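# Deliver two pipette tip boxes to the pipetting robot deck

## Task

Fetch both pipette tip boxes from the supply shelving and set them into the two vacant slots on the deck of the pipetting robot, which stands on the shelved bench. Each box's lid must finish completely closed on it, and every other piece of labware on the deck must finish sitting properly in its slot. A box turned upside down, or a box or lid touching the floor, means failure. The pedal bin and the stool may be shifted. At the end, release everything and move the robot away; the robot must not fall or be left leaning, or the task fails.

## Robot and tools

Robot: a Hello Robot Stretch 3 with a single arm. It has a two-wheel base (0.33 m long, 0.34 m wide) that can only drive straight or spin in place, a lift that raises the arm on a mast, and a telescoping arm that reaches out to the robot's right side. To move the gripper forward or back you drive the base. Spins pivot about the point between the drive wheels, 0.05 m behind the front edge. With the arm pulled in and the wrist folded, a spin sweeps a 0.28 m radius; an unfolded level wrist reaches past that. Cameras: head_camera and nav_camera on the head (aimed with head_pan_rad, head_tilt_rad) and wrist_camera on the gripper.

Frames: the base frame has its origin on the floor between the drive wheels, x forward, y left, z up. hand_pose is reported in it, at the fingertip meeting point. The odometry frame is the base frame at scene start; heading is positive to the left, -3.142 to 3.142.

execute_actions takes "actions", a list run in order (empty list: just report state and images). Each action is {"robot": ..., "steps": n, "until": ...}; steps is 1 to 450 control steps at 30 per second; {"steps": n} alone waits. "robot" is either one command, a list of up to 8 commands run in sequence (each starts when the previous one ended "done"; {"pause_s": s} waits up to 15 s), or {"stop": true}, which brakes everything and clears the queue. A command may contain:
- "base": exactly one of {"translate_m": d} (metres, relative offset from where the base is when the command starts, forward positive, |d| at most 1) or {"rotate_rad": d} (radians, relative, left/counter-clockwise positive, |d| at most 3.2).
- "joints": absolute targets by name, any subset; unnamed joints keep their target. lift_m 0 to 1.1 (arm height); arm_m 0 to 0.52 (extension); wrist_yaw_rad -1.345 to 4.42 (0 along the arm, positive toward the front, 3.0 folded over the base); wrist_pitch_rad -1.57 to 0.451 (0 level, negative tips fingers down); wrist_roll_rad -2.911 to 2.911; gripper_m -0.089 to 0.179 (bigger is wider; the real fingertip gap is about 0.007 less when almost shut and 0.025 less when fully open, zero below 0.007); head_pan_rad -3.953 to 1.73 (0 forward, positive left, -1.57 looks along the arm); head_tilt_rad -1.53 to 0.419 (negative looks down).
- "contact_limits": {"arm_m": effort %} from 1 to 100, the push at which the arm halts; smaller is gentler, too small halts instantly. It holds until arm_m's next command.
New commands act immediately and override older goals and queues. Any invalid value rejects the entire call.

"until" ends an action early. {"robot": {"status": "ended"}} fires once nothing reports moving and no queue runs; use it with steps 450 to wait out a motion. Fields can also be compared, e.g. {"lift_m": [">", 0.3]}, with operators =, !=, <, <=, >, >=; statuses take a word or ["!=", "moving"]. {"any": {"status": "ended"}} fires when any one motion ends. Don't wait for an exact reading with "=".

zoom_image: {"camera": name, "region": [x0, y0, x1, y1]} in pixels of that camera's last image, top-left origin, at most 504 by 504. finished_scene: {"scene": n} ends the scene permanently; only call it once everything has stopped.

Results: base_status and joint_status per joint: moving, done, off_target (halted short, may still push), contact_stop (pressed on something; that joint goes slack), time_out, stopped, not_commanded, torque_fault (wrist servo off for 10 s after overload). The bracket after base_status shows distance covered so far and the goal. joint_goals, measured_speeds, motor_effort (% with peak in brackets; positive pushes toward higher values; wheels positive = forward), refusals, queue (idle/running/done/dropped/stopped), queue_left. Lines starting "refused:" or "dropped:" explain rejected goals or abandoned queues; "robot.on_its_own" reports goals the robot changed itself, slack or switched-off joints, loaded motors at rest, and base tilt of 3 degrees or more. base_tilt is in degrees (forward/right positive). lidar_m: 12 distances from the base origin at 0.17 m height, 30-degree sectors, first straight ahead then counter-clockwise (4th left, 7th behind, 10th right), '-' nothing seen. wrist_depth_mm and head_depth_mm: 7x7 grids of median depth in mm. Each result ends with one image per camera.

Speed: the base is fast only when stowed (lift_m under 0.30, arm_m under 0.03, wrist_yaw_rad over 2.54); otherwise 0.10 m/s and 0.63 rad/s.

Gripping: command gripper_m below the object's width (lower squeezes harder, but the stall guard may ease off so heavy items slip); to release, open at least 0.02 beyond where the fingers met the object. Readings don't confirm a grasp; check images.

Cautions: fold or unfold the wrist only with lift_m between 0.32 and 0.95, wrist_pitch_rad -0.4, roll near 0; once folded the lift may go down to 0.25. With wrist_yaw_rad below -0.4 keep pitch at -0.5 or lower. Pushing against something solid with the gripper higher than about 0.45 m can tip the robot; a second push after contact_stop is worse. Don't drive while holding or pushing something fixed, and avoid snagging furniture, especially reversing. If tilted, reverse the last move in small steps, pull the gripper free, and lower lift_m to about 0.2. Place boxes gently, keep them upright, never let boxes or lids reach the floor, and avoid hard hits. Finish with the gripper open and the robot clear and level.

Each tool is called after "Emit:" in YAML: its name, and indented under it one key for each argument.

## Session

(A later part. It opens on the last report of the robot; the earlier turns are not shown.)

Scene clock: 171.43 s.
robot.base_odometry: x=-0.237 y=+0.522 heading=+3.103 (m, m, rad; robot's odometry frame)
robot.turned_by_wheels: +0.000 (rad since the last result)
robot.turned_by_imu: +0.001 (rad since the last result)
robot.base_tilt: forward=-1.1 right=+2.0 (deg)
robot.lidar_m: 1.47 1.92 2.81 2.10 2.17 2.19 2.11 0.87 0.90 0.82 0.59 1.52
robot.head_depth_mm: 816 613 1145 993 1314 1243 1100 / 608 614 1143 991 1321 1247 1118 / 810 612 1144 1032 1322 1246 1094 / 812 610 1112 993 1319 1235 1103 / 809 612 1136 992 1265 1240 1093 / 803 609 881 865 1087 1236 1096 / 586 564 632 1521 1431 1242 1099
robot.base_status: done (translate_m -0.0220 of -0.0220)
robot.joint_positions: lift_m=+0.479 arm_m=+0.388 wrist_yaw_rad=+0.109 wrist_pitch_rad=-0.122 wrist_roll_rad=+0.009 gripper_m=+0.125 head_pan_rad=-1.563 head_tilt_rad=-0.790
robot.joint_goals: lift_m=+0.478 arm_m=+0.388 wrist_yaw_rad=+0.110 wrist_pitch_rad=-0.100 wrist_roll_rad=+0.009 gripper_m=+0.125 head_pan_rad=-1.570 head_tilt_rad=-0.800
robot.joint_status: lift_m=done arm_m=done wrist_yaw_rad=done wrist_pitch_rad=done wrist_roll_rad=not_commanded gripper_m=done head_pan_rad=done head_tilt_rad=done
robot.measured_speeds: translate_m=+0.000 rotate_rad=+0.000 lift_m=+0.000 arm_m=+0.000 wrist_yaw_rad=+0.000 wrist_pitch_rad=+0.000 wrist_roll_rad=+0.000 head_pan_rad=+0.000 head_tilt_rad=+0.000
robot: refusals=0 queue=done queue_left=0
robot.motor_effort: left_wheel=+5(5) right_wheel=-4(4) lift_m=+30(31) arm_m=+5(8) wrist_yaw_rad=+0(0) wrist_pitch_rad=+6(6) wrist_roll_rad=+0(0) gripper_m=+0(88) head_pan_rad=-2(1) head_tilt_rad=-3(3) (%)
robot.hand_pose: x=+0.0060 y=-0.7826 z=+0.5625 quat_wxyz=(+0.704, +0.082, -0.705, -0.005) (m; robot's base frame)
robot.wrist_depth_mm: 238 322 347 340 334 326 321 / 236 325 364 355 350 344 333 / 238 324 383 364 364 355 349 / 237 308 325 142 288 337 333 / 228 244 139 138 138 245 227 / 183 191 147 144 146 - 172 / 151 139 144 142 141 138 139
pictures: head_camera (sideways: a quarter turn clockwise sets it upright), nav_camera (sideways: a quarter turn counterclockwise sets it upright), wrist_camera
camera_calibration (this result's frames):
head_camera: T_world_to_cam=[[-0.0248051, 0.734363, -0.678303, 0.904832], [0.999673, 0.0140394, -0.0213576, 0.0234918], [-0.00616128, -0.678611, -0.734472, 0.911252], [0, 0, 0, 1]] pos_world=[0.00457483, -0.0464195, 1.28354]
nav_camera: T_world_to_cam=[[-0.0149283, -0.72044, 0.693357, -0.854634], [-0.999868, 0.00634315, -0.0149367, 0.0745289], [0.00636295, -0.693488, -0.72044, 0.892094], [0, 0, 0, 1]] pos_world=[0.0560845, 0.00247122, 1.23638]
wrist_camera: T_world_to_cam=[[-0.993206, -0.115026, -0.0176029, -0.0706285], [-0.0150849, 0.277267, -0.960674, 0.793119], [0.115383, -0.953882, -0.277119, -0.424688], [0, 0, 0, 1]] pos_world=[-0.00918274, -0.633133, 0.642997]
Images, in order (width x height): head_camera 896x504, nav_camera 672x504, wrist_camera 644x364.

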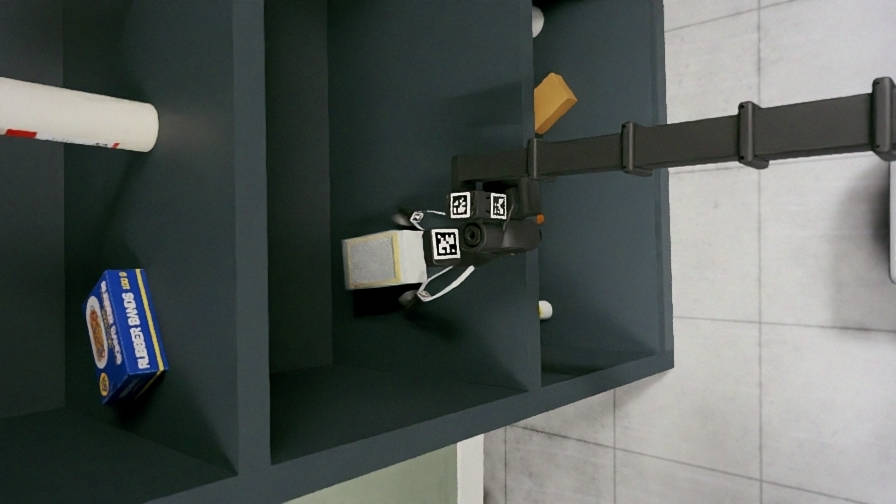

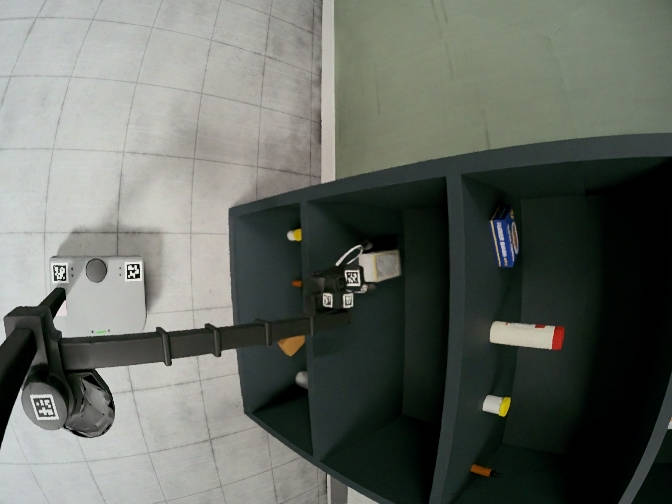

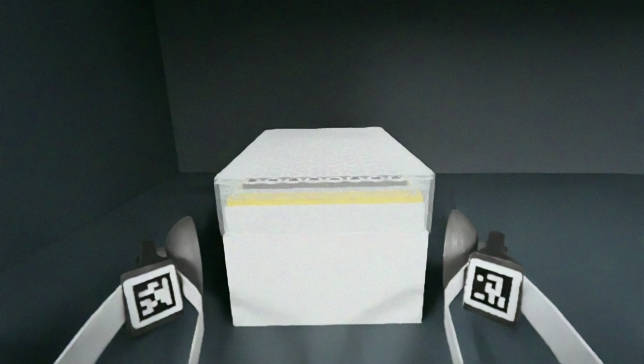

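Emit:
execute_actions:
  actions:
    - {"robot": [{"joints": {"arm_m": 0.399}}, {"joints": {"gripper_m": -0.08}}, {"joints": {"lift_m": 0.52}}], "steps": 450, "until": {"robot": {"status": "ended"}}}

Scene clock: 178.20 s.
robot.base_odometry: x=-0.237 y=+0.522 heading=+3.103 (m, m, rad; robot's odometry frame)
robot.turned_by_wheels: +0.000 (rad since the last result)
robot.turned_by_imu: +0.001 (rad since the last result)
robot.base_tilt: forward=-0.9 right=+2.0 (deg)
robot.lidar_m: 1.47 1.92 2.81 2.09 2.17 2.19 2.11 0.87 0.90 0.81 0.59 1.52
robot.head_depth_mm: 815 612 1147 992 1319 1243 1097 / 607 611 1147 993 1321 1247 - / 811 613 1146 1044 1318 1238 1098 / 810 611 1112 964 1317 1237 1092 / 806 611 1139 990 1266 1238 1102 / 805 611 881 867 1090 1241 1094 / 584 564 633 1522 1439 1247 1096
robot.base_status: done (translate_m -0.0220 of -0.0220)
robot.joint_positions: lift_m=+0.520 arm_m=+0.399 wrist_yaw_rad=+0.109 wrist_pitch_rad=-0.132 wrist_roll_rad=+0.009 gripper_m=-0.077 head_pan_rad=-1.563 head_tilt_rad=-0.790
robot.joint_goals: lift_m=+0.520 arm_m=+0.399 wrist_yaw_rad=+0.110 wrist_pitch_rad=-0.100 wrist_roll_rad=+0.009 gripper_m=-0.080 head_pan_rad=-1.570 head_tilt_rad=-0.800
robot.joint_status: lift_m=done arm_m=done wrist_yaw_rad=done wrist_pitch_rad=done wrist_roll_rad=not_commanded gripper_m=off_target head_pan_rad=done head_tilt_rad=done
robot.measured_speeds: translate_m=+0.000 rotate_rad=+0.000 lift_m=+0.000 arm_m=+0.000 wrist_yaw_rad=+0.000 wrist_pitch_rad=+0.000 wrist_roll_rad=+0.000 head_pan_rad=+0.000 head_tilt_rad=+0.000
robot: refusals=0 queue=done queue_left=0
robot.motor_effort: left_wheel=+4(5) right_wheel=-3(4) lift_m=+47(47) arm_m=+4(6) wrist_yaw_rad=+1(0) wrist_pitch_rad=+10(11) wrist_roll_rad=+1(0) gripper_m=-61(100) head_pan_rad=-1(2) head_tilt_rad=-3(4) (%)
robot.hand_pose: x=+0.0059 y=-0.7930 z=+0.6007 quat_wxyz=(+0.704, +0.085, -0.705, -0.009) (m; robot's base frame)
robot.wrist_depth_mm: 237 320 338 333 322 316 311 / 239 323 352 343 338 328 324 / 238 325 373 362 352 349 339 / 237 325 382 148 365 363 358 / 238 304 129 128 128 310 304 / 228 245 132 132 132 241 232 / 197 195 180 137 177 189 188
pictures: head_camera (sideways: a quarter turn clockwise sets it upright), nav_camera (sideways: a quarter turn counterclockwise sets it upright), wrist_camera
camera_calibration (this result's frames):
head_camera: T_world_to_cam=[[-0.024805, 0.734363, -0.678303, 0.904832], [0.999673, 0.0140393, -0.0213576, 0.0234918], [-0.00616136, -0.678611, -0.734472, 0.911252], [0, 0, 0, 1]] pos_world=[0.00457482, -0.0464195, 1.28354]
nav_camera: T_world_to_cam=[[-0.0149284, -0.72044, 0.693357, -0.854634], [-0.999868, 0.00634326, -0.0149367, 0.0745289], [0.00636287, -0.693488, -0.72044, 0.892094], [0, 0, 0, 1]] pos_world=[0.0560845, 0.00247121, 1.23638]
wrist_camera: T_world_to_cam=[[-0.993226, -0.114844, -0.0176644, -0.0710369], [-0.0161888, 0.287315, -0.957699, 0.838953], [0.115061, -0.950926, -0.287228, -0.415608], [0, 0, 0, 1]] pos_world=[-0.0091538, -0.644414, 0.682836]
Images, in order (width x height): head_camera 896x504, nav_camera 672x504, wrist_camera 644x364.

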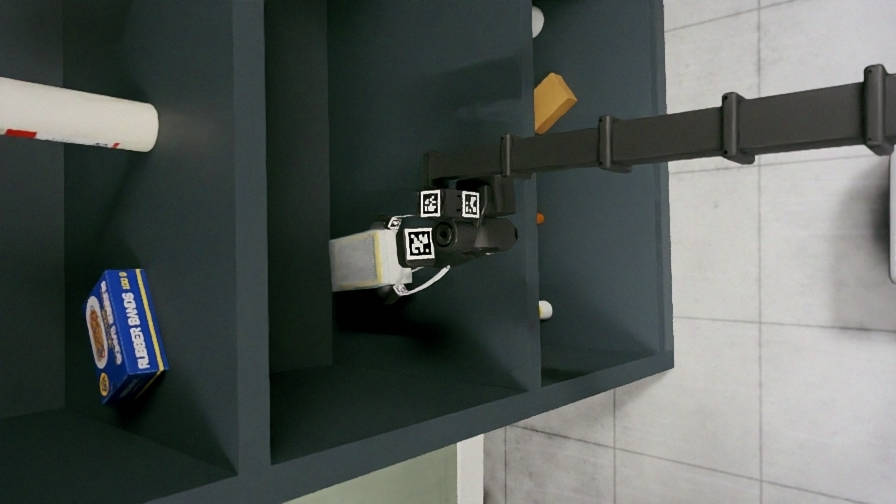

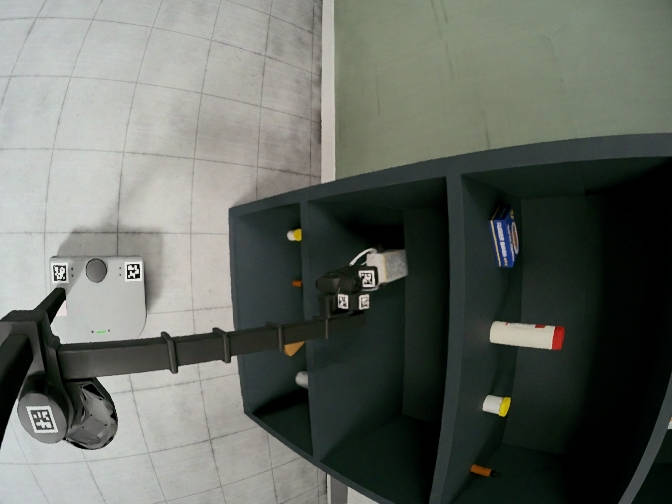

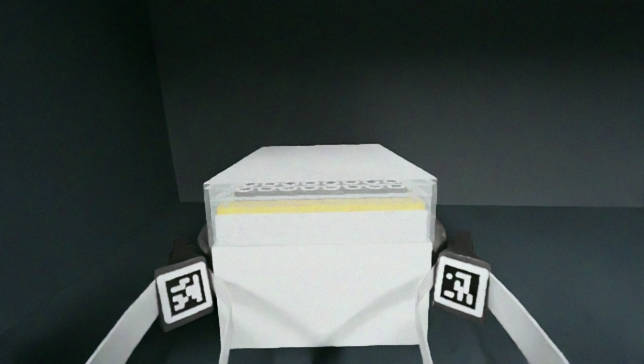

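Emit:
execute_actions:
  actions:
    - {"robot": {"joints": {"arm_m": 0.0, "wrist_yaw_rad": 0.0, "gripper_m": -0.075}}, "steps": 300, "until": {"robot": {"arm_m": ["<", 0.02]}}}
    - {"robot": {"base": {"rotate_rad": 0.655}, "joints": {"gripper_m": -0.08}}, "steps": 200, "until": {"robot": {"base_status": ["!=", "moving"]}}}
    - {"robot": {"base": {"translate_m": 1.0}, "joints": {"gripper_m": -0.075, "lift_m": 1.0}}, "steps": 90}
    - {"robot": {"joints": {"gripper_m": -0.08}}, "steps": 90}
    - {"robot": {"joints": {"gripper_m": -0.075}}, "steps": 200, "until": {"robot": {"translate_m": [">", 0.9]}}}
    - {"robot": {"base": {"translate_m": 0.38}, "joints": {"gripper_m": -0.08}}, "steps": 300, "until": {"robot": {"base_status": ["!=", "moving"]}}}

Scene clock: 202.90 s.
robot.base_odometry: x=-1.281 y=-0.218 heading=-2.526 (m, m, rad; robot's odometry frame)
robot.turned_by_wheels: +0.655 (rad since the last result)
robot.turned_by_imu: +0.665 (rad since the last result)
robot.base_tilt: forward=-1.1 right=+2.0 (deg)
robot.lidar_m: 0.78 0.76 1.81 1.48 2.17 3.13 2.16 1.56 1.86 0.89 1.11 0.64
robot.head_depth_mm: 1621 1800 - - - 1196 1105 / 1735 1905 - - - 1245 1098 / 1834 408 - - - 1227 1100 / 1660 396 - 1626 1432 1240 1094 / 893 741 1876 1688 1434 1243 1104 / 850 703 618 1682 1434 1238 1098 / 1021 658 597 1563 1428 1239 1091
robot.base_status: done (translate_m +0.3800 of +0.3800)
robot.joint_positions: lift_m=+1.000 arm_m=+0.000 wrist_yaw_rad=+0.001 wrist_pitch_rad=-0.133 wrist_roll_rad=+0.009 gripper_m=-0.053 head_pan_rad=-1.563 head_tilt_rad=-0.790
robot.joint_goals: lift_m=+1.000 arm_m=+0.000 wrist_yaw_rad=+0.000 wrist_pitch_rad=-0.100 wrist_roll_rad=+0.009 gripper_m=-0.056 head_pan_rad=-1.570 head_tilt_rad=-0.800
robot.joint_status: lift_m=done arm_m=done wrist_yaw_rad=done wrist_pitch_rad=done wrist_roll_rad=not_commanded gripper_m=off_target head_pan_rad=done head_tilt_rad=done
robot.measured_speeds: translate_m=+0.000 rotate_rad=+0.000 lift_m=+0.000 arm_m=+0.000 wrist_yaw_rad=+0.000 wrist_pitch_rad=+0.000 wrist_roll_rad=+0.000 head_pan_rad=+0.000 head_tilt_rad=+0.000
robot: refusals=0 queue=done queue_left=0
robot.on_its_own: gripper_m is held at -0.056, not at your -0.080, by its stall guard, which is still easing
robot.motor_effort: left_wheel=-3(6) right_wheel=+4(9) lift_m=+46(48) arm_m=-6(8) wrist_yaw_rad=-1(3) wrist_pitch_rad=+10(10) wrist_roll_rad=+0(0) gripper_m=-52(100) head_pan_rad=-2(2) head_tilt_rad=-4(3) (%)
robot.hand_pose: x=-0.0213 y=-0.3961 z=+1.0804 quat_wxyz=(+0.703, +0.047, -0.708, -0.047) (m; robot's base frame)
robot.wrist_depth_mm: 787 904 653 - - - - / 792 938 706 - - - - / 787 946 748 - - - - / 505 795 682 148 - - - / 462 454 129 129 128 - - / 372 390 132 132 131 - - / 319 325 358 136 - - -
pictures: head_camera (sideways: a quarter turn clockwise sets it upright), nav_camera (sideways: a quarter turn counterclockwise sets it upright), wrist_camera
camera_calibration (this result's frames):
head_camera: T_world_to_cam=[[-0.0248023, 0.734416, -0.678246, 0.904758], [0.999673, 0.0140368, -0.0213571, 0.0234911], [-0.00616463, -0.678554, -0.734524, 0.911321], [0, 0, 0, 1]] pos_world=[0.00457462, -0.0464181, 1.28354]
nav_camera: T_world_to_cam=[[-0.014931, -0.720494, 0.693301, -0.854561], [-0.999868, 0.0063486, -0.0149356, 0.0745275], [0.00635955, -0.693432, -0.720494, 0.892164], [0, 0, 0, 1]] pos_world=[0.0560845, 0.0024761, 1.23638]
wrist_camera: T_world_to_cam=[[-0.999824, -0.00623935, -0.0176716, -0.00116435], [0.015121, 0.288474, -0.957368, 1.18466], [0.0110712, -0.957467, -0.288329, 0.0991398], [0, 0, 0, 1]] pos_world=[-0.0201749, -0.246827, 1.16272]
Images, in order (width x height): head_camera 896x504, nav_camera 672x504, wrist_camera 644x364.

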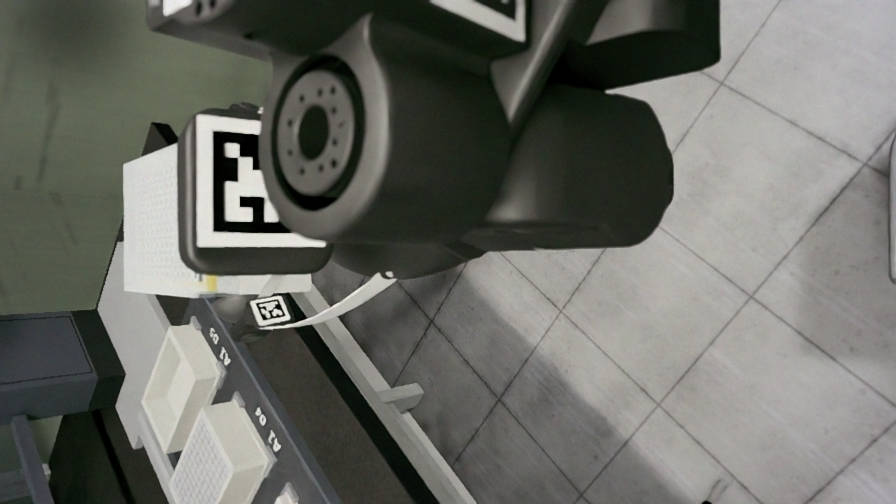

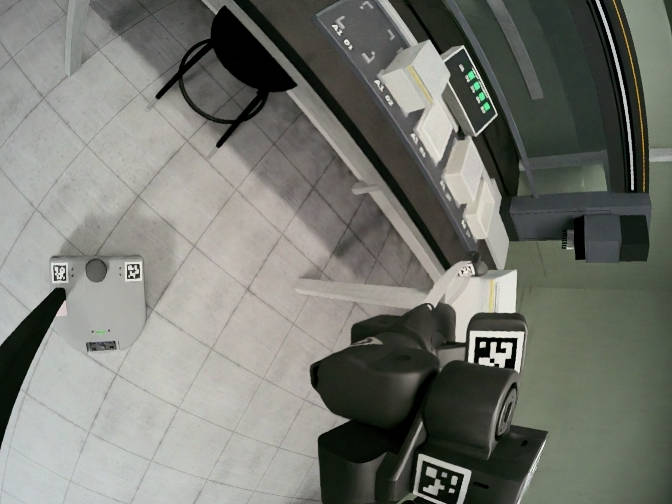

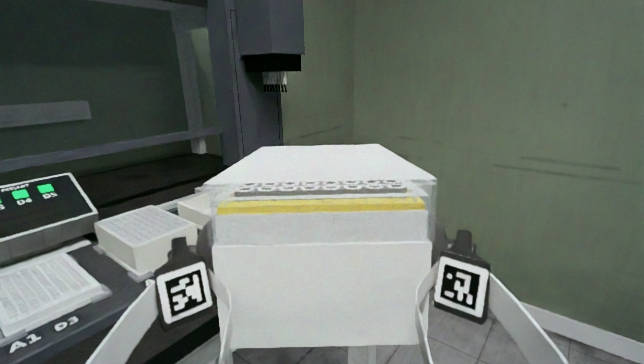

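Emit:
execute_actions:
  actions:
    - {"robot": {"base": {"rotate_rad": 0.916}, "joints": {"gripper_m": -0.075}}, "steps": 200, "until": {"robot": {"base_status": ["!=", "moving"]}}}
    - {"robot": {"joints": {"gripper_m": -0.08, "arm_m": 0.06, "lift_m": 0.97}}, "steps": 200, "until": {"robot": {"status": "ended"}}}

Scene clock: 209.00 s.
robot.base_odometry: x=-1.281 y=-0.218 heading=-1.610 (m, m, rad; robot's odometry frame)
robot.turned_by_wheels: +0.916 (rad since the last result)
robot.turned_by_imu: +0.922 (rad since the last result)
robot.base_tilt: forward=-1.1 right=+1.9 (deg)
robot.lidar_m: 1.92 1.49 1.87 3.14 2.16 1.55 1.86 0.89 1.14 0.64 0.64 0.76
robot.head_depth_mm: 967 672 - - 1385 1245 1100 / 973 675 - - 1403 1243 1099 / 967 802 - - 1411 1244 1095 / 972 465 - 935 1400 1250 1094 / 971 771 581 922 1428 1245 1092 / 982 770 598 934 1401 1241 1097 / 975 770 598 1573 1433 1239 1095
robot.base_status: done (rotate_rad +0.9158 of +0.9160)
robot.joint_positions: lift_m=+0.970 arm_m=+0.060 wrist_yaw_rad=+0.001 wrist_pitch_rad=-0.134 wrist_roll_rad=+0.009 gripper_m=-0.072 head_pan_rad=-1.563 head_tilt_rad=-0.790
robot.joint_goals: lift_m=+0.970 arm_m=+0.060 wrist_yaw_rad=+0.000 wrist_pitch_rad=-0.100 wrist_roll_rad=+0.009 gripper_m=-0.075 head_pan_rad=-1.570 head_tilt_rad=-0.800
robot.joint_status: lift_m=done arm_m=done wrist_yaw_rad=done wrist_pitch_rad=done wrist_roll_rad=not_commanded gripper_m=off_target head_pan_rad=done head_tilt_rad=done
robot.measured_speeds: translate_m=+0.000 rotate_rad=+0.000 lift_m=+0.000 arm_m=+0.000 wrist_yaw_rad=+0.000 wrist_pitch_rad=+0.000 wrist_roll_rad=+0.000 head_pan_rad=+0.000 head_tilt_rad=+0.000
robot: refusals=0 queue=done queue_left=0
robot.on_its_own: gripper_m is held at -0.075, not at your -0.080, by its stall guard, which is still easing
robot.motor_effort: left_wheel=-2(7) right_wheel=+3(10) lift_m=+32(46) arm_m=+5(3) wrist_yaw_rad=-1(1) wrist_pitch_rad=+10(10) wrist_roll_rad=+0(0) gripper_m=-59(100) head_pan_rad=-2(1) head_tilt_rad=-4(4) (%)
robot.hand_pose: x=-0.0213 y=-0.4554 z=+1.0509 quat_wxyz=(+0.703, +0.047, -0.708, -0.048) (m; robot's base frame)
robot.wrist_depth_mm: 785 780 795 804 790 770 766 / 821 808 820 794 804 797 811 / 842 873 867 844 837 855 855 / 718 700 649 148 434 431 590 / 487 476 129 129 128 377 400 / 361 361 131 132 132 258 302 / 290 287 260 137 248 266 263
pictures: head_camera (sideways: a quarter turn clockwise sets it upright), nav_camera (sideways: a quarter turn counterclockwise sets it upright), wrist_camera
camera_calibration (this result's frames):
head_camera: T_world_to_cam=[[-0.0248, 0.734428, -0.678234, 0.904742], [0.999673, 0.0140339, -0.021357, 0.023491], [-0.0061669, -0.678542, -0.734536, 0.911335], [0, 0, 0, 1]] pos_world=[0.00457446, -0.0464178, 1.28354]
nav_camera: T_world_to_cam=[[-0.0149332, -0.720505, 0.693289, -0.854546], [-0.999868, 0.00635206, -0.0149354, 0.0745272], [0.00635723, -0.69342, -0.720505, 0.892179], [0, 0, 0, 1]] pos_world=[0.0560845, 0.00247702, 1.23638]
wrist_camera: T_world_to_cam=[[-0.999824, -0.00622769, -0.0176741, -0.00204995], [0.0151236, 0.288745, -0.957287, 1.17354], [0.011065, -0.957386, -0.2886, 0.0341587], [0, 0, 0, 1]] pos_world=[-0.0201756, -0.306163, 1.13323]
Images, in order (width x height): head_camera 896x504, nav_camera 672x504, wrist_camera 644x364.

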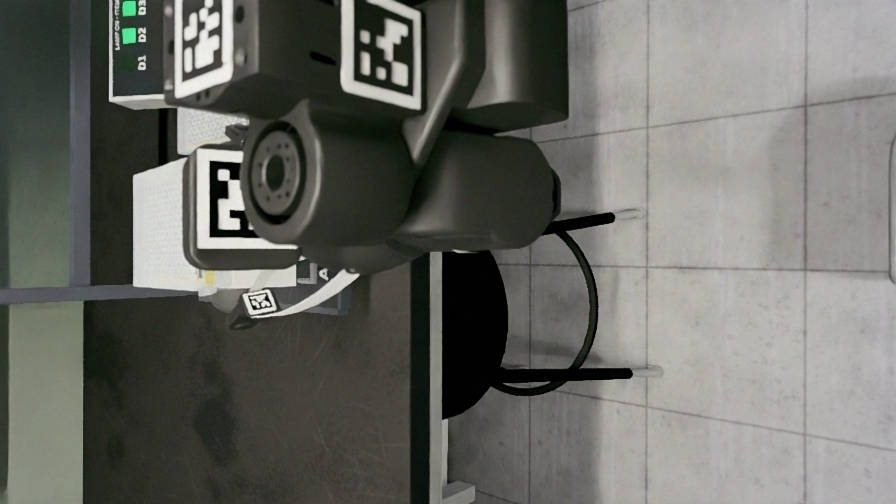

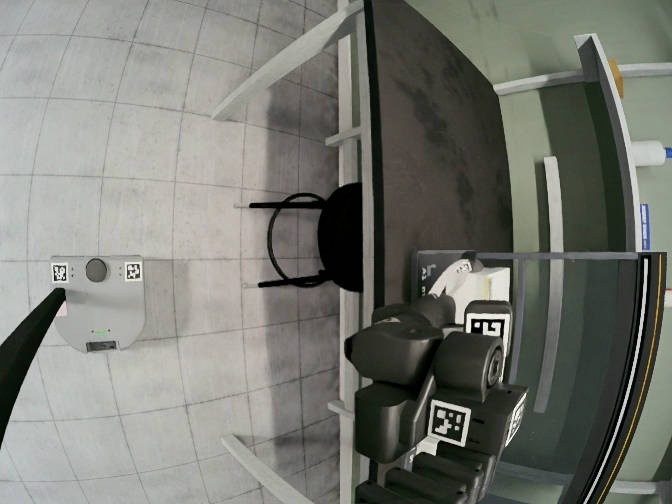

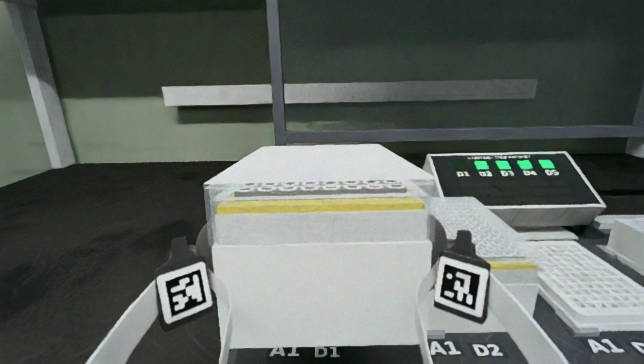

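Emit:
execute_actions:
  actions:
    - {"robot": {"joints": {"gripper_m": -0.075, "arm_m": 0.165}}, "steps": 200, "until": {"robot": {"arm_m_status": ["!=", "moving"]}}}
    - {"robot": {"joints": {"gripper_m": -0.08, "lift_m": 0.94}}, "steps": 200, "until": {"robot": {"lift_m_status": ["!=", "moving"]}}}

Scene clock: 217.53 s.
robot.base_odometry: x=-1.281 y=-0.218 heading=-1.610 (m, m, rad; robot's odometry frame)
robot.turned_by_wheels: +0.000 (rad since the last result)
robot.turned_by_imu: +0.001 (rad since the last result)
robot.base_tilt: forward=-1.0 right=+1.9 (deg)
robot.lidar_m: 1.92 1.49 1.87 3.12 2.16 1.56 1.86 0.89 1.14 0.64 0.64 0.76
robot.head_depth_mm: 969 - - 1606 1430 1243 1096 / 969 - - 1604 1436 1244 1094 / 968 - - 1613 1444 1242 1094 / 965 547 564 939 1403 1252 1097 / 967 770 601 923 1427 1245 1095 / 980 769 599 937 1406 1235 1101 / 979 770 597 1569 1427 1245 1093
robot.base_status: done (rotate_rad +0.9158 of +0.9160)
robot.joint_positions: lift_m=+0.940 arm_m=+0.165 wrist_yaw_rad=+0.001 wrist_pitch_rad=-0.134 wrist_roll_rad=+0.009 gripper_m=-0.073 head_pan_rad=-1.563 head_tilt_rad=-0.790
robot.joint_goals: lift_m=+0.940 arm_m=+0.165 wrist_yaw_rad=+0.000 wrist_pitch_rad=-0.100 wrist_roll_rad=+0.009 gripper_m=-0.075 head_pan_rad=-1.570 head_tilt_rad=-0.800
robot.joint_status: lift_m=done arm_m=done wrist_yaw_rad=done wrist_pitch_rad=done wrist_roll_rad=not_commanded gripper_m=done head_pan_rad=done head_tilt_rad=done
robot.measured_speeds: translate_m=+0.000 rotate_rad=+0.000 lift_m=+0.000 arm_m=+0.000 wrist_yaw_rad=+0.000 wrist_pitch_rad=+0.000 wrist_roll_rad=+0.000 head_pan_rad=+0.000 head_tilt_rad=+0.000
robot: refusals=0 queue=done queue_left=0
robot.on_its_own: gripper_m is held at -0.075, not at your -0.080, by its stall guard, which is still easing
robot.motor_effort: left_wheel=-2(2) right_wheel=+4(3) lift_m=+32(32) arm_m=+5(2) wrist_yaw_rad=+0(1) wrist_pitch_rad=+10(10) wrist_roll_rad=+0(0) gripper_m=-34(100) head_pan_rad=-2(3) head_tilt_rad=-3(4) (%)
robot.hand_pose: x=-0.0213 y=-0.5604 z=+1.0209 quat_wxyz=(+0.703, +0.047, -0.708, -0.048) (m; robot's base frame)
robot.wrist_depth_mm: 699 696 703 688 690 680 682 / 730 731 677 714 668 708 735 / 763 763 760 742 736 359 724 / 617 614 549 148 489 331 330 / 414 411 129 129 128 232 312 / 312 310 132 132 132 182 176 / 250 249 222 137 211 164 150
pictures: head_camera (sideways: a quarter turn clockwise sets it upright), nav_camera (sideways: a quarter turn counterclockwise sets it upright), wrist_camera
camera_calibration (this result's frames):
head_camera: T_world_to_cam=[[-0.024799, 0.734429, -0.678232, 0.90474], [0.999673, 0.0140325, -0.021357, 0.0234909], [-0.00616789, -0.67854, -0.734537, 0.911337], [0, 0, 0, 1]] pos_world=[0.0045744, -0.0464177, 1.28354]
nav_camera: T_world_to_cam=[[-0.0149342, -0.720507, 0.693287, -0.854544], [-0.999868, 0.00635353, -0.0149354, 0.0745272], [0.00635622, -0.693419, -0.720507, 0.892181], [0, 0, 0, 1]] pos_world=[0.0560845, 0.00247711, 1.23638]
wrist_camera: T_world_to_cam=[[-0.999824, -0.00622489, -0.0176743, -0.00323304], [0.0151245, 0.288756, -0.957283, 1.17514], [0.0110626, -0.957382, -0.288611, -0.0750189], [0, 0, 0, 1]] pos_world=[-0.0201759, -0.41117, 1.10323]
Images, in order (width x height): head_camera 896x504, nav_camera 672x504, wrist_camera 644x364.

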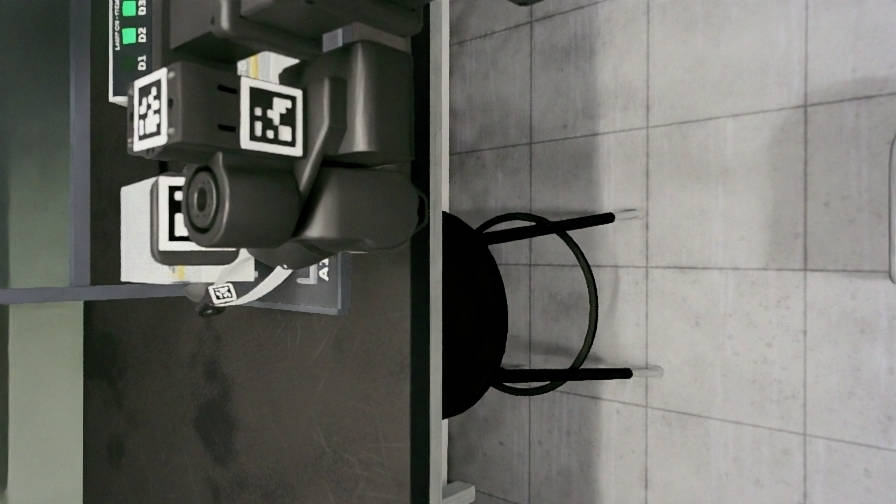

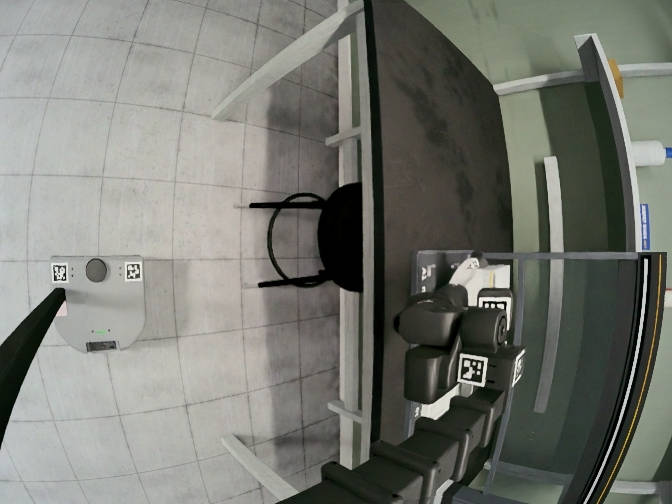

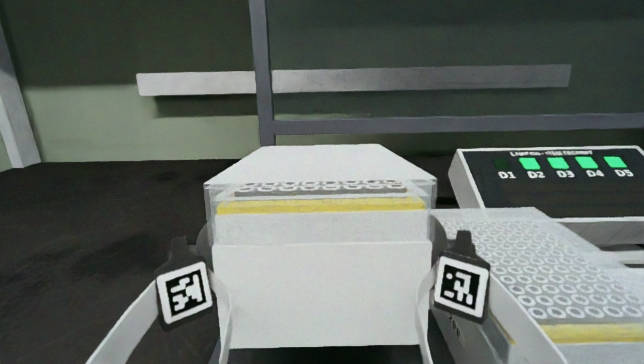

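Emit:
execute_actions:
  actions:
    - {"robot": {"joints": {"gripper_m": -0.075, "lift_m": 0.905}}, "steps": 200, "until": {"robot": {"lift_m_status": ["!=", "moving"]}}}

Scene clock: 225.43 s.
robot.base_odometry: x=-1.281 y=-0.218 heading=-1.610 (m, m, rad; robot's odometry frame)
robot.turned_by_wheels: +0.000 (rad since the last result)
robot.turned_by_imu: +0.001 (rad since the last result)
robot.base_tilt: forward=-1.1 right=+2.0 (deg)
robot.lidar_m: 1.92 1.48 1.87 3.13 2.15 1.55 1.86 0.90 1.14 0.64 0.64 0.76
robot.head_depth_mm: 973 669 - 1588 1433 1249 1102 / 969 671 - 1599 1439 1243 1101 / 970 803 - 1614 1435 1249 1101 / 967 690 563 938 1395 1250 1096 / 966 759 581 924 1428 1239 1104 / 983 770 599 933 1406 1235 1102 / 976 771 599 1578 1433 1240 1096
robot.base_status: done (rotate_rad +0.9158 of +0.9160)
robot.joint_positions: lift_m=+0.905 arm_m=+0.165 wrist_yaw_rad=+0.001 wrist_pitch_rad=-0.134 wrist_roll_rad=+0.009 gripper_m=-0.072 head_pan_rad=-1.563 head_tilt_rad=-0.790
robot.joint_goals: lift_m=+0.905 arm_m=+0.165 wrist_yaw_rad=+0.000 wrist_pitch_rad=-0.100 wrist_roll_rad=+0.009 gripper_m=-0.075 head_pan_rad=-1.570 head_tilt_rad=-0.800
robot.joint_status: lift_m=done arm_m=done wrist_yaw_rad=done wrist_pitch_rad=done wrist_roll_rad=not_commanded gripper_m=off_target head_pan_rad=done head_tilt_rad=done
robot.measured_speeds: translate_m=+0.000 rotate_rad=+0.000 lift_m=+0.000 arm_m=+0.000 wrist_yaw_rad=+0.000 wrist_pitch_rad=+0.000 wrist_roll_rad=+0.000 head_pan_rad=+0.000 head_tilt_rad=+0.000
robot: refusals=0 queue=done queue_left=0
robot.motor_effort: left_wheel=-2(2) right_wheel=+4(4) lift_m=+32(32) arm_m=+4(5) wrist_yaw_rad=-1(1) wrist_pitch_rad=+11(10) wrist_roll_rad=+0(0) gripper_m=-59(100) head_pan_rad=-2(2) head_tilt_rad=-4(4) (%)
robot.hand_pose: x=-0.0213 y=-0.5604 z=+0.9859 quat_wxyz=(+0.703, +0.047, -0.708, -0.048) (m; robot's base frame)
robot.wrist_depth_mm: 697 697 686 694 690 691 682 / 720 721 665 660 660 668 720 / 747 771 751 747 754 339 336 / 514 494 446 148 237 232 298 / 340 336 129 129 128 170 158 / 254 253 132 132 132 140 139 / 203 202 173 137 169 160 144
pictures: head_camera (sideways: a quarter turn clockwise sets it upright), nav_camera (sideways: a quarter turn counterclockwise sets it upright), wrist_camera
camera_calibration (this result's frames):
head_camera: T_world_to_cam=[[-0.0247988, 0.734429, -0.678232, 0.90474], [0.999673, 0.0140323, -0.021357, 0.0234909], [-0.00616805, -0.67854, -0.734537, 0.911337], [0, 0, 0, 1]] pos_world=[0.00457439, -0.0464177, 1.28354]
nav_camera: T_world_to_cam=[[-0.0149344, -0.720507, 0.693287, -0.854544], [-0.999868, 0.00635377, -0.0149354, 0.0745272], [0.00635606, -0.693419, -0.720507, 0.892181], [0, 0, 0, 1]] pos_world=[0.0560845, 0.0024771, 1.23638]
wrist_camera: T_world_to_cam=[[-0.999824, -0.0062249, -0.0176743, -0.00385164], [0.0151245, 0.288761, -0.957282, 1.14163], [0.0110626, -0.957381, -0.288616, -0.0851155], [0, 0, 0, 1]] pos_world=[-0.0201759, -0.41117, 1.06823]
Images, in order (width x height): head_camera 896x504, nav_camera 672x504, wrist_camera 644x364.

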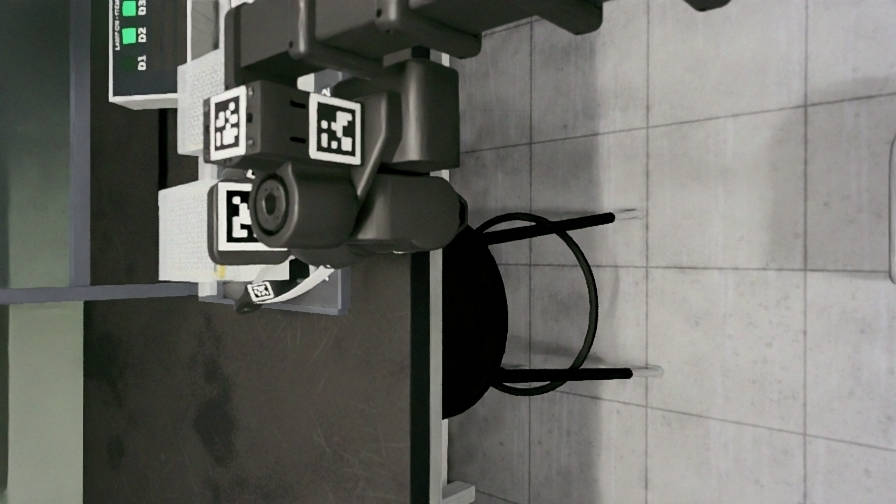

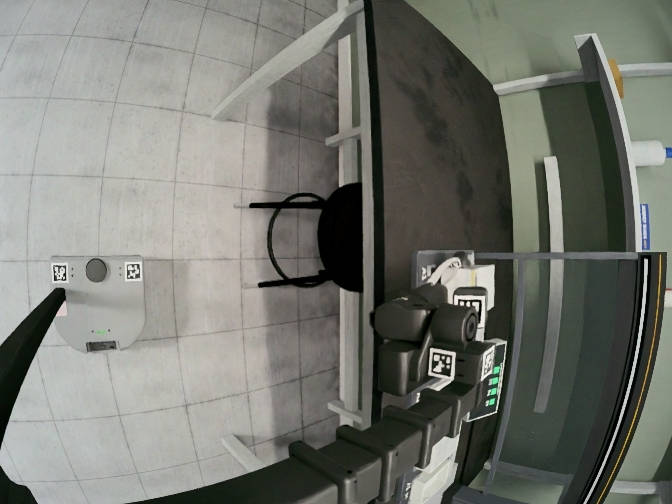

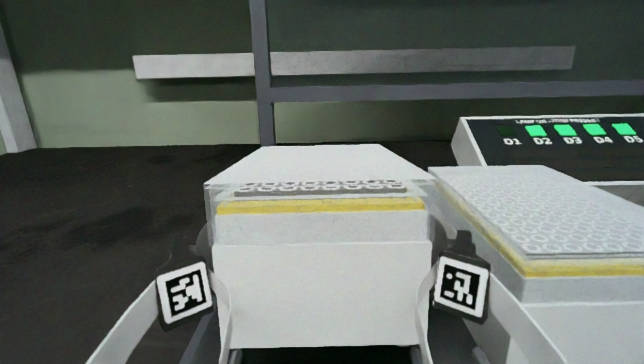

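Emit:
zoom_image:
  camera: "wrist_camera"
  region: [180, 120, 644, 364]

Region (180, 120, 644, 364) of wrist_camera's 644x364 image, scaled by 1.086; it fills the top 265 rows of this view, and the rest is white.

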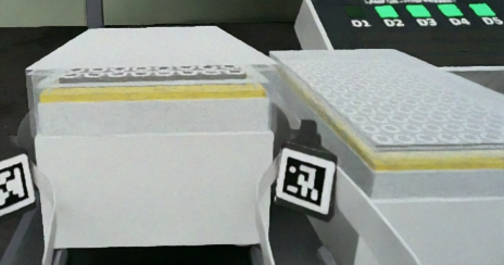

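Emit:
execute_actions:
  actions:
    - {"robot": {"joints": {"gripper_m": -0.08, "lift_m": 0.893, "arm_m": 0.171}}, "steps": 200, "until": {"robot": {"lift_m_status": ["!=", "moving"]}}}

Scene clock: 237.20 s.
robot.base_odometry: x=-1.281 y=-0.218 heading=-1.610 (m, m, rad; robot's odometry frame)
robot.turned_by_wheels: +0.000 (rad since the last result)
robot.turned_by_imu: +0.002 (rad since the last result)
robot.base_tilt: forward=-1.0 right=+2.0 (deg)
robot.lidar_m: 1.92 1.49 1.87 3.14 2.15 1.55 1.86 0.89 1.14 0.64 0.64 0.76
robot.head_depth_mm: 973 668 - - 1436 1240 1102 / 967 664 - 1610 1438 1244 1093 / 972 805 - 1614 1431 1243 1103 / 970 802 563 941 1398 1235 1096 / 967 746 581 923 1441 1249 1099 / 973 772 600 931 1399 1249 1095 / 976 771 597 1574 1437 1233 1096
robot.base_status: done (rotate_rad +0.9158 of +0.9160)
robot.joint_positions: lift_m=+0.893 arm_m=+0.171 wrist_yaw_rad=+0.001 wrist_pitch_rad=-0.134 wrist_roll_rad=+0.009 gripper_m=-0.040 head_pan_rad=-1.563 head_tilt_rad=-0.790
robot.joint_goals: lift_m=+0.893 arm_m=+0.171 wrist_yaw_rad=+0.000 wrist_pitch_rad=-0.100 wrist_roll_rad=+0.009 gripper_m=-0.080 head_pan_rad=-1.570 head_tilt_rad=-0.800
robot.joint_status: lift_m=done arm_m=done wrist_yaw_rad=done wrist_pitch_rad=done wrist_roll_rad=not_commanded gripper_m=moving head_pan_rad=done head_tilt_rad=done
robot.measured_speeds: translate_m=+0.000 rotate_rad=+0.000 lift_m=+0.000 arm_m=+0.000 wrist_yaw_rad=+0.000 wrist_pitch_rad=+0.000 wrist_roll_rad=+0.000 head_pan_rad=+0.000 head_tilt_rad=+0.000
robot: refusals=0 queue=running queue_left=0
robot.motor_effort: left_wheel=-2(2) right_wheel=+3(4) lift_m=+32(33) arm_m=+5(5) wrist_yaw_rad=-1(1) wrist_pitch_rad=+10(10) wrist_roll_rad=+0(0) gripper_m=-100(100) head_pan_rad=-2(2) head_tilt_rad=-3(2) (%)
robot.hand_pose: x=-0.0213 y=-0.5664 z=+0.9739 quat_wxyz=(+0.703, +0.047, -0.708, -0.048) (m; robot's base frame)
robot.wrist_depth_mm: 683 686 685 676 677 663 682 / 727 728 661 651 718 698 710 / 758 742 740 738 743 318 315 / 472 455 418 148 230 196 279 / 314 308 129 129 129 153 134 / 235 233 132 132 132 132 130 / 188 186 157 137 155 154 137
pictures: head_camera (sideways: a quarter turn clockwise sets it upright), nav_camera (sideways: a quarter turn counterclockwise sets it upright), wrist_camera
camera_calibration (this result's frames):
head_camera: T_world_to_cam=[[-0.0247988, 0.734429, -0.678232, 0.90474], [0.999673, 0.0140323, -0.021357, 0.0234909], [-0.00616805, -0.67854, -0.734537, 0.911337], [0, 0, 0, 1]] pos_world=[0.00457439, -0.0464177, 1.28354]
nav_camera: T_world_to_cam=[[-0.0149344, -0.720507, 0.693287, -0.854544], [-0.999868, 0.00635377, -0.0149354, 0.0745272], [0.00635606, -0.693419, -0.720507, 0.892181], [0, 0, 0, 1]] pos_world=[0.0560845, 0.0024771, 1.23638]
wrist_camera: T_world_to_cam=[[-0.999824, -0.00622482, -0.0176743, -0.00410119], [0.0151245, 0.288761, -0.957282, 1.13187], [0.0110626, -0.957381, -0.288616, -0.0943223], [0, 0, 0, 1]] pos_world=[-0.0201759, -0.417167, 1.05622]
Images, in order (width x height): head_camera 896x504, nav_camera 672x504, wrist_camera 644x364.

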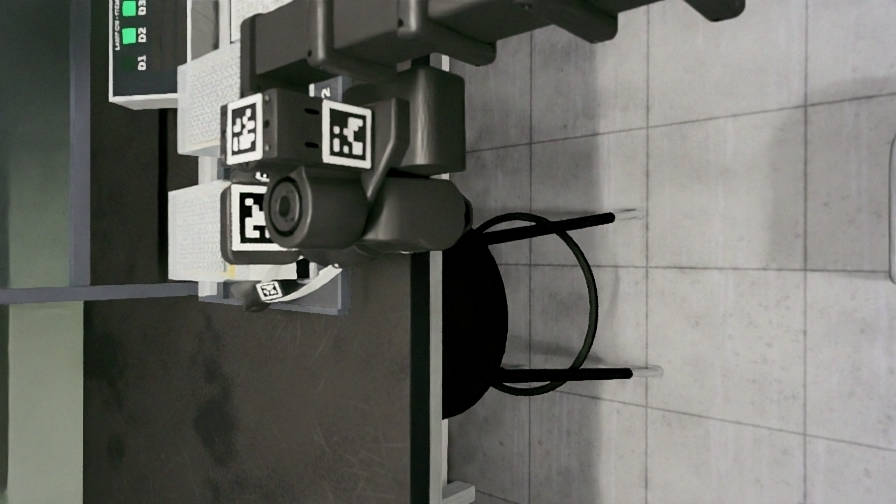

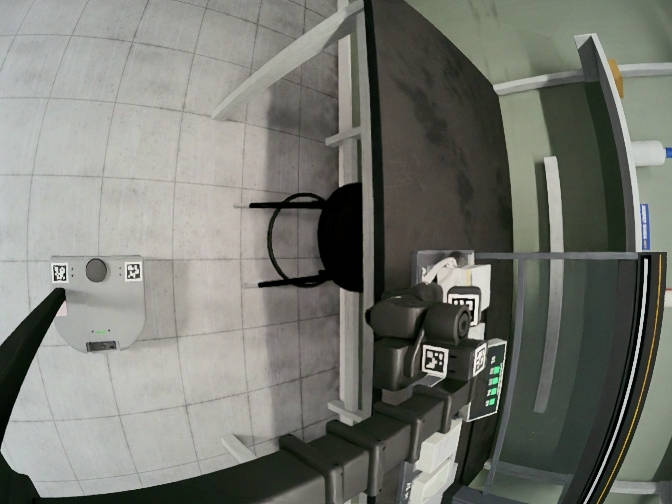

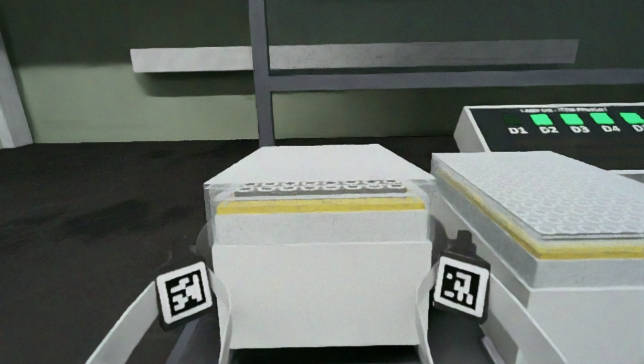

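Emit:
execute_actions:
  actions:
    - {"robot": {"base": {"translate_m": 0.0025}, "joints": {"gripper_m": -0.075, "wrist_yaw_rad": -0.012, "arm_m": 0.170}}, "steps": 100, "until": {"robot": {"arm_m_status": ["!=", "moving"], "base_status": ["!=", "moving"]}}}
    - {"robot": {"joints": {"lift_m": 0.884}}, "steps": 100, "until": {"robot": {"lift_m_status": ["!=", "moving"]}}}

Scene clock: 246.73 s.
robot.base_odometry: x=-1.281 y=-0.220 heading=-1.610 (m, m, rad; robot's odometry frame)
robot.turned_by_wheels: +0.000 (rad since the last result)
robot.turned_by_imu: +0.001 (rad since the last result)
robot.base_tilt: forward=-1.0 right=+1.9 (deg)
robot.lidar_m: 1.92 1.48 1.86 3.13 2.16 1.56 1.86 0.90 1.14 0.64 0.64 0.76
robot.head_depth_mm: 973 669 - - 1431 1239 1100 / 971 613 - 1583 1430 1247 1096 / 969 789 - 1600 1427 1244 1100 / 970 748 - 933 1407 1239 1101 / 969 770 582 922 1424 1240 1100 / 978 769 598 936 1433 1245 1093 / 974 769 598 1573 1434 1246 1098
robot.base_status: done (translate_m +0.0025 of +0.0025)
robot.joint_positions: lift_m=+0.884 arm_m=+0.170 wrist_yaw_rad=-0.011 wrist_pitch_rad=-0.134 wrist_roll_rad=+0.009 gripper_m=-0.068 head_pan_rad=-1.563 head_tilt_rad=-0.790
robot.joint_goals: lift_m=+0.884 arm_m=+0.170 wrist_yaw_rad=-0.012 wrist_pitch_rad=-0.100 wrist_roll_rad=+0.009 gripper_m=-0.070 head_pan_rad=-1.570 head_tilt_rad=-0.800
robot.joint_status: lift_m=done arm_m=done wrist_yaw_rad=done wrist_pitch_rad=done wrist_roll_rad=not_commanded gripper_m=off_target head_pan_rad=done head_tilt_rad=done
robot.measured_speeds: translate_m=+0.000 rotate_rad=+0.000 lift_m=+0.000 arm_m=+0.000 wrist_yaw_rad=+0.000 wrist_pitch_rad=+0.000 wrist_roll_rad=+0.000 head_pan_rad=+0.000 head_tilt_rad=+0.000
robot: refusals=0 queue=done queue_left=0
robot.on_its_own: gripper_m is held at -0.070, not at your -0.075, by its stall guard, which is still easing
robot.motor_effort: left_wheel=-2(4) right_wheel=+3(9) lift_m=+31(32) arm_m=-6(3) wrist_yaw_rad=-1(2) wrist_pitch_rad=+11(11) wrist_roll_rad=+0(0) gripper_m=-33(100) head_pan_rad=-2(2) head_tilt_rad=-3(4) (%)
robot.hand_pose: x=-0.0241 y=-0.5660 z=+0.9649 quat_wxyz=(+0.702, +0.044, -0.709, -0.051) (m; robot's base frame)
robot.wrist_depth_mm: 690 675 684 680 673 683 688 / 717 716 712 656 653 667 701 / 730 733 683 739 739 309 308 / 436 435 386 146 209 183 166 / 293 290 129 129 128 148 128 / 219 219 132 132 132 133 131 / 176 168 147 137 144 148 139
pictures: head_camera (sideways: a quarter turn clockwise sets it upright), nav_camera (sideways: a quarter turn counterclockwise sets it upright), wrist_camera
camera_calibration (this result's frames):
head_camera: T_world_to_cam=[[-0.0247989, 0.734429, -0.678232, 0.90474], [0.999673, 0.0140324, -0.021357, 0.0234909], [-0.00616797, -0.67854, -0.734537, 0.911337], [0, 0, 0, 1]] pos_world=[0.00457439, -0.0464177, 1.28354]
nav_camera: T_world_to_cam=[[-0.0149343, -0.720507, 0.693287, -0.854544], [-0.999868, 0.00635365, -0.0149354, 0.0745272], [0.00635614, -0.693419, -0.720507, 0.892181], [0, 0, 0, 1]] pos_world=[0.0560845, 0.0024771, 1.23638]
wrist_camera: T_world_to_cam=[[-0.999832, 0.00480715, -0.0176754, -0.000778646], [0.0183106, 0.288566, -0.957285, 1.12319], [0.000498695, -0.957448, -0.288605, -0.0968434], [0, 0, 0, 1]] pos_world=[-0.0212965, -0.416833, 1.04725]
Images, in order (width x height): head_camera 896x504, nav_camera 672x504, wrist_camera 644x364.

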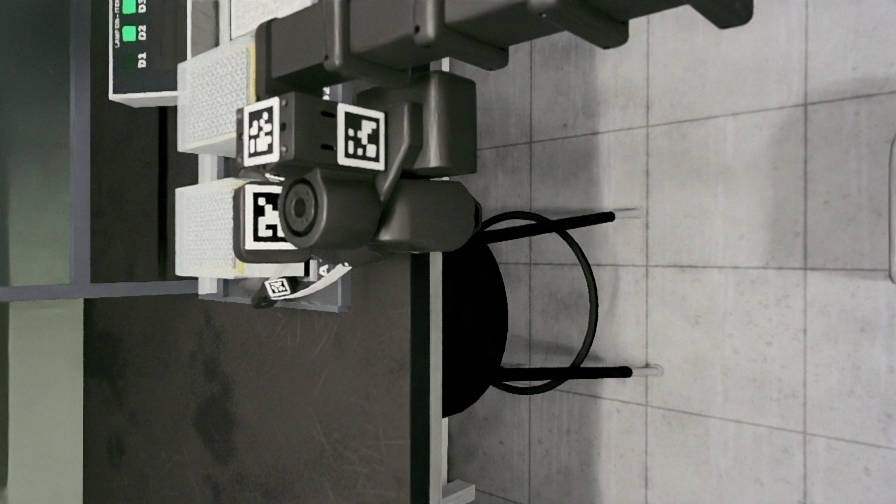

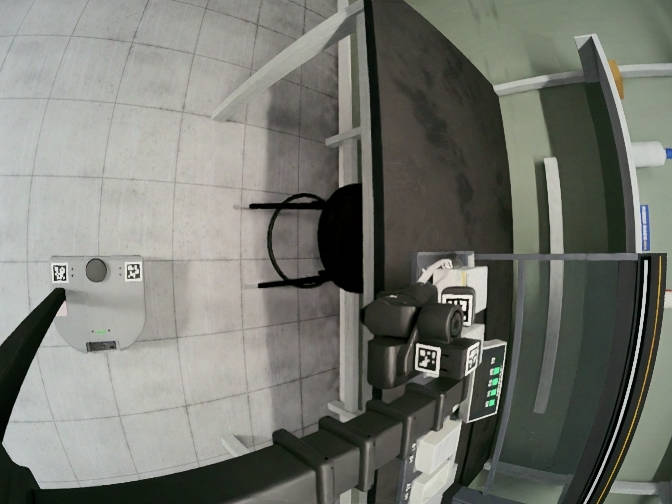

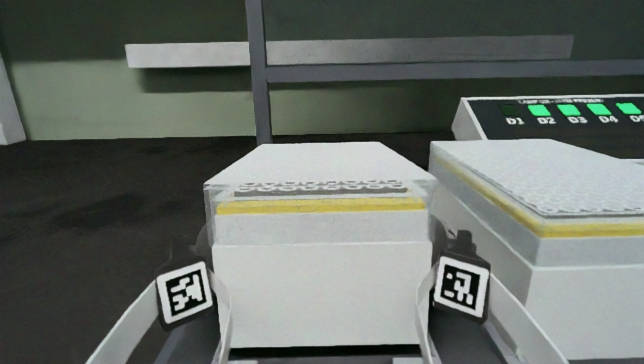

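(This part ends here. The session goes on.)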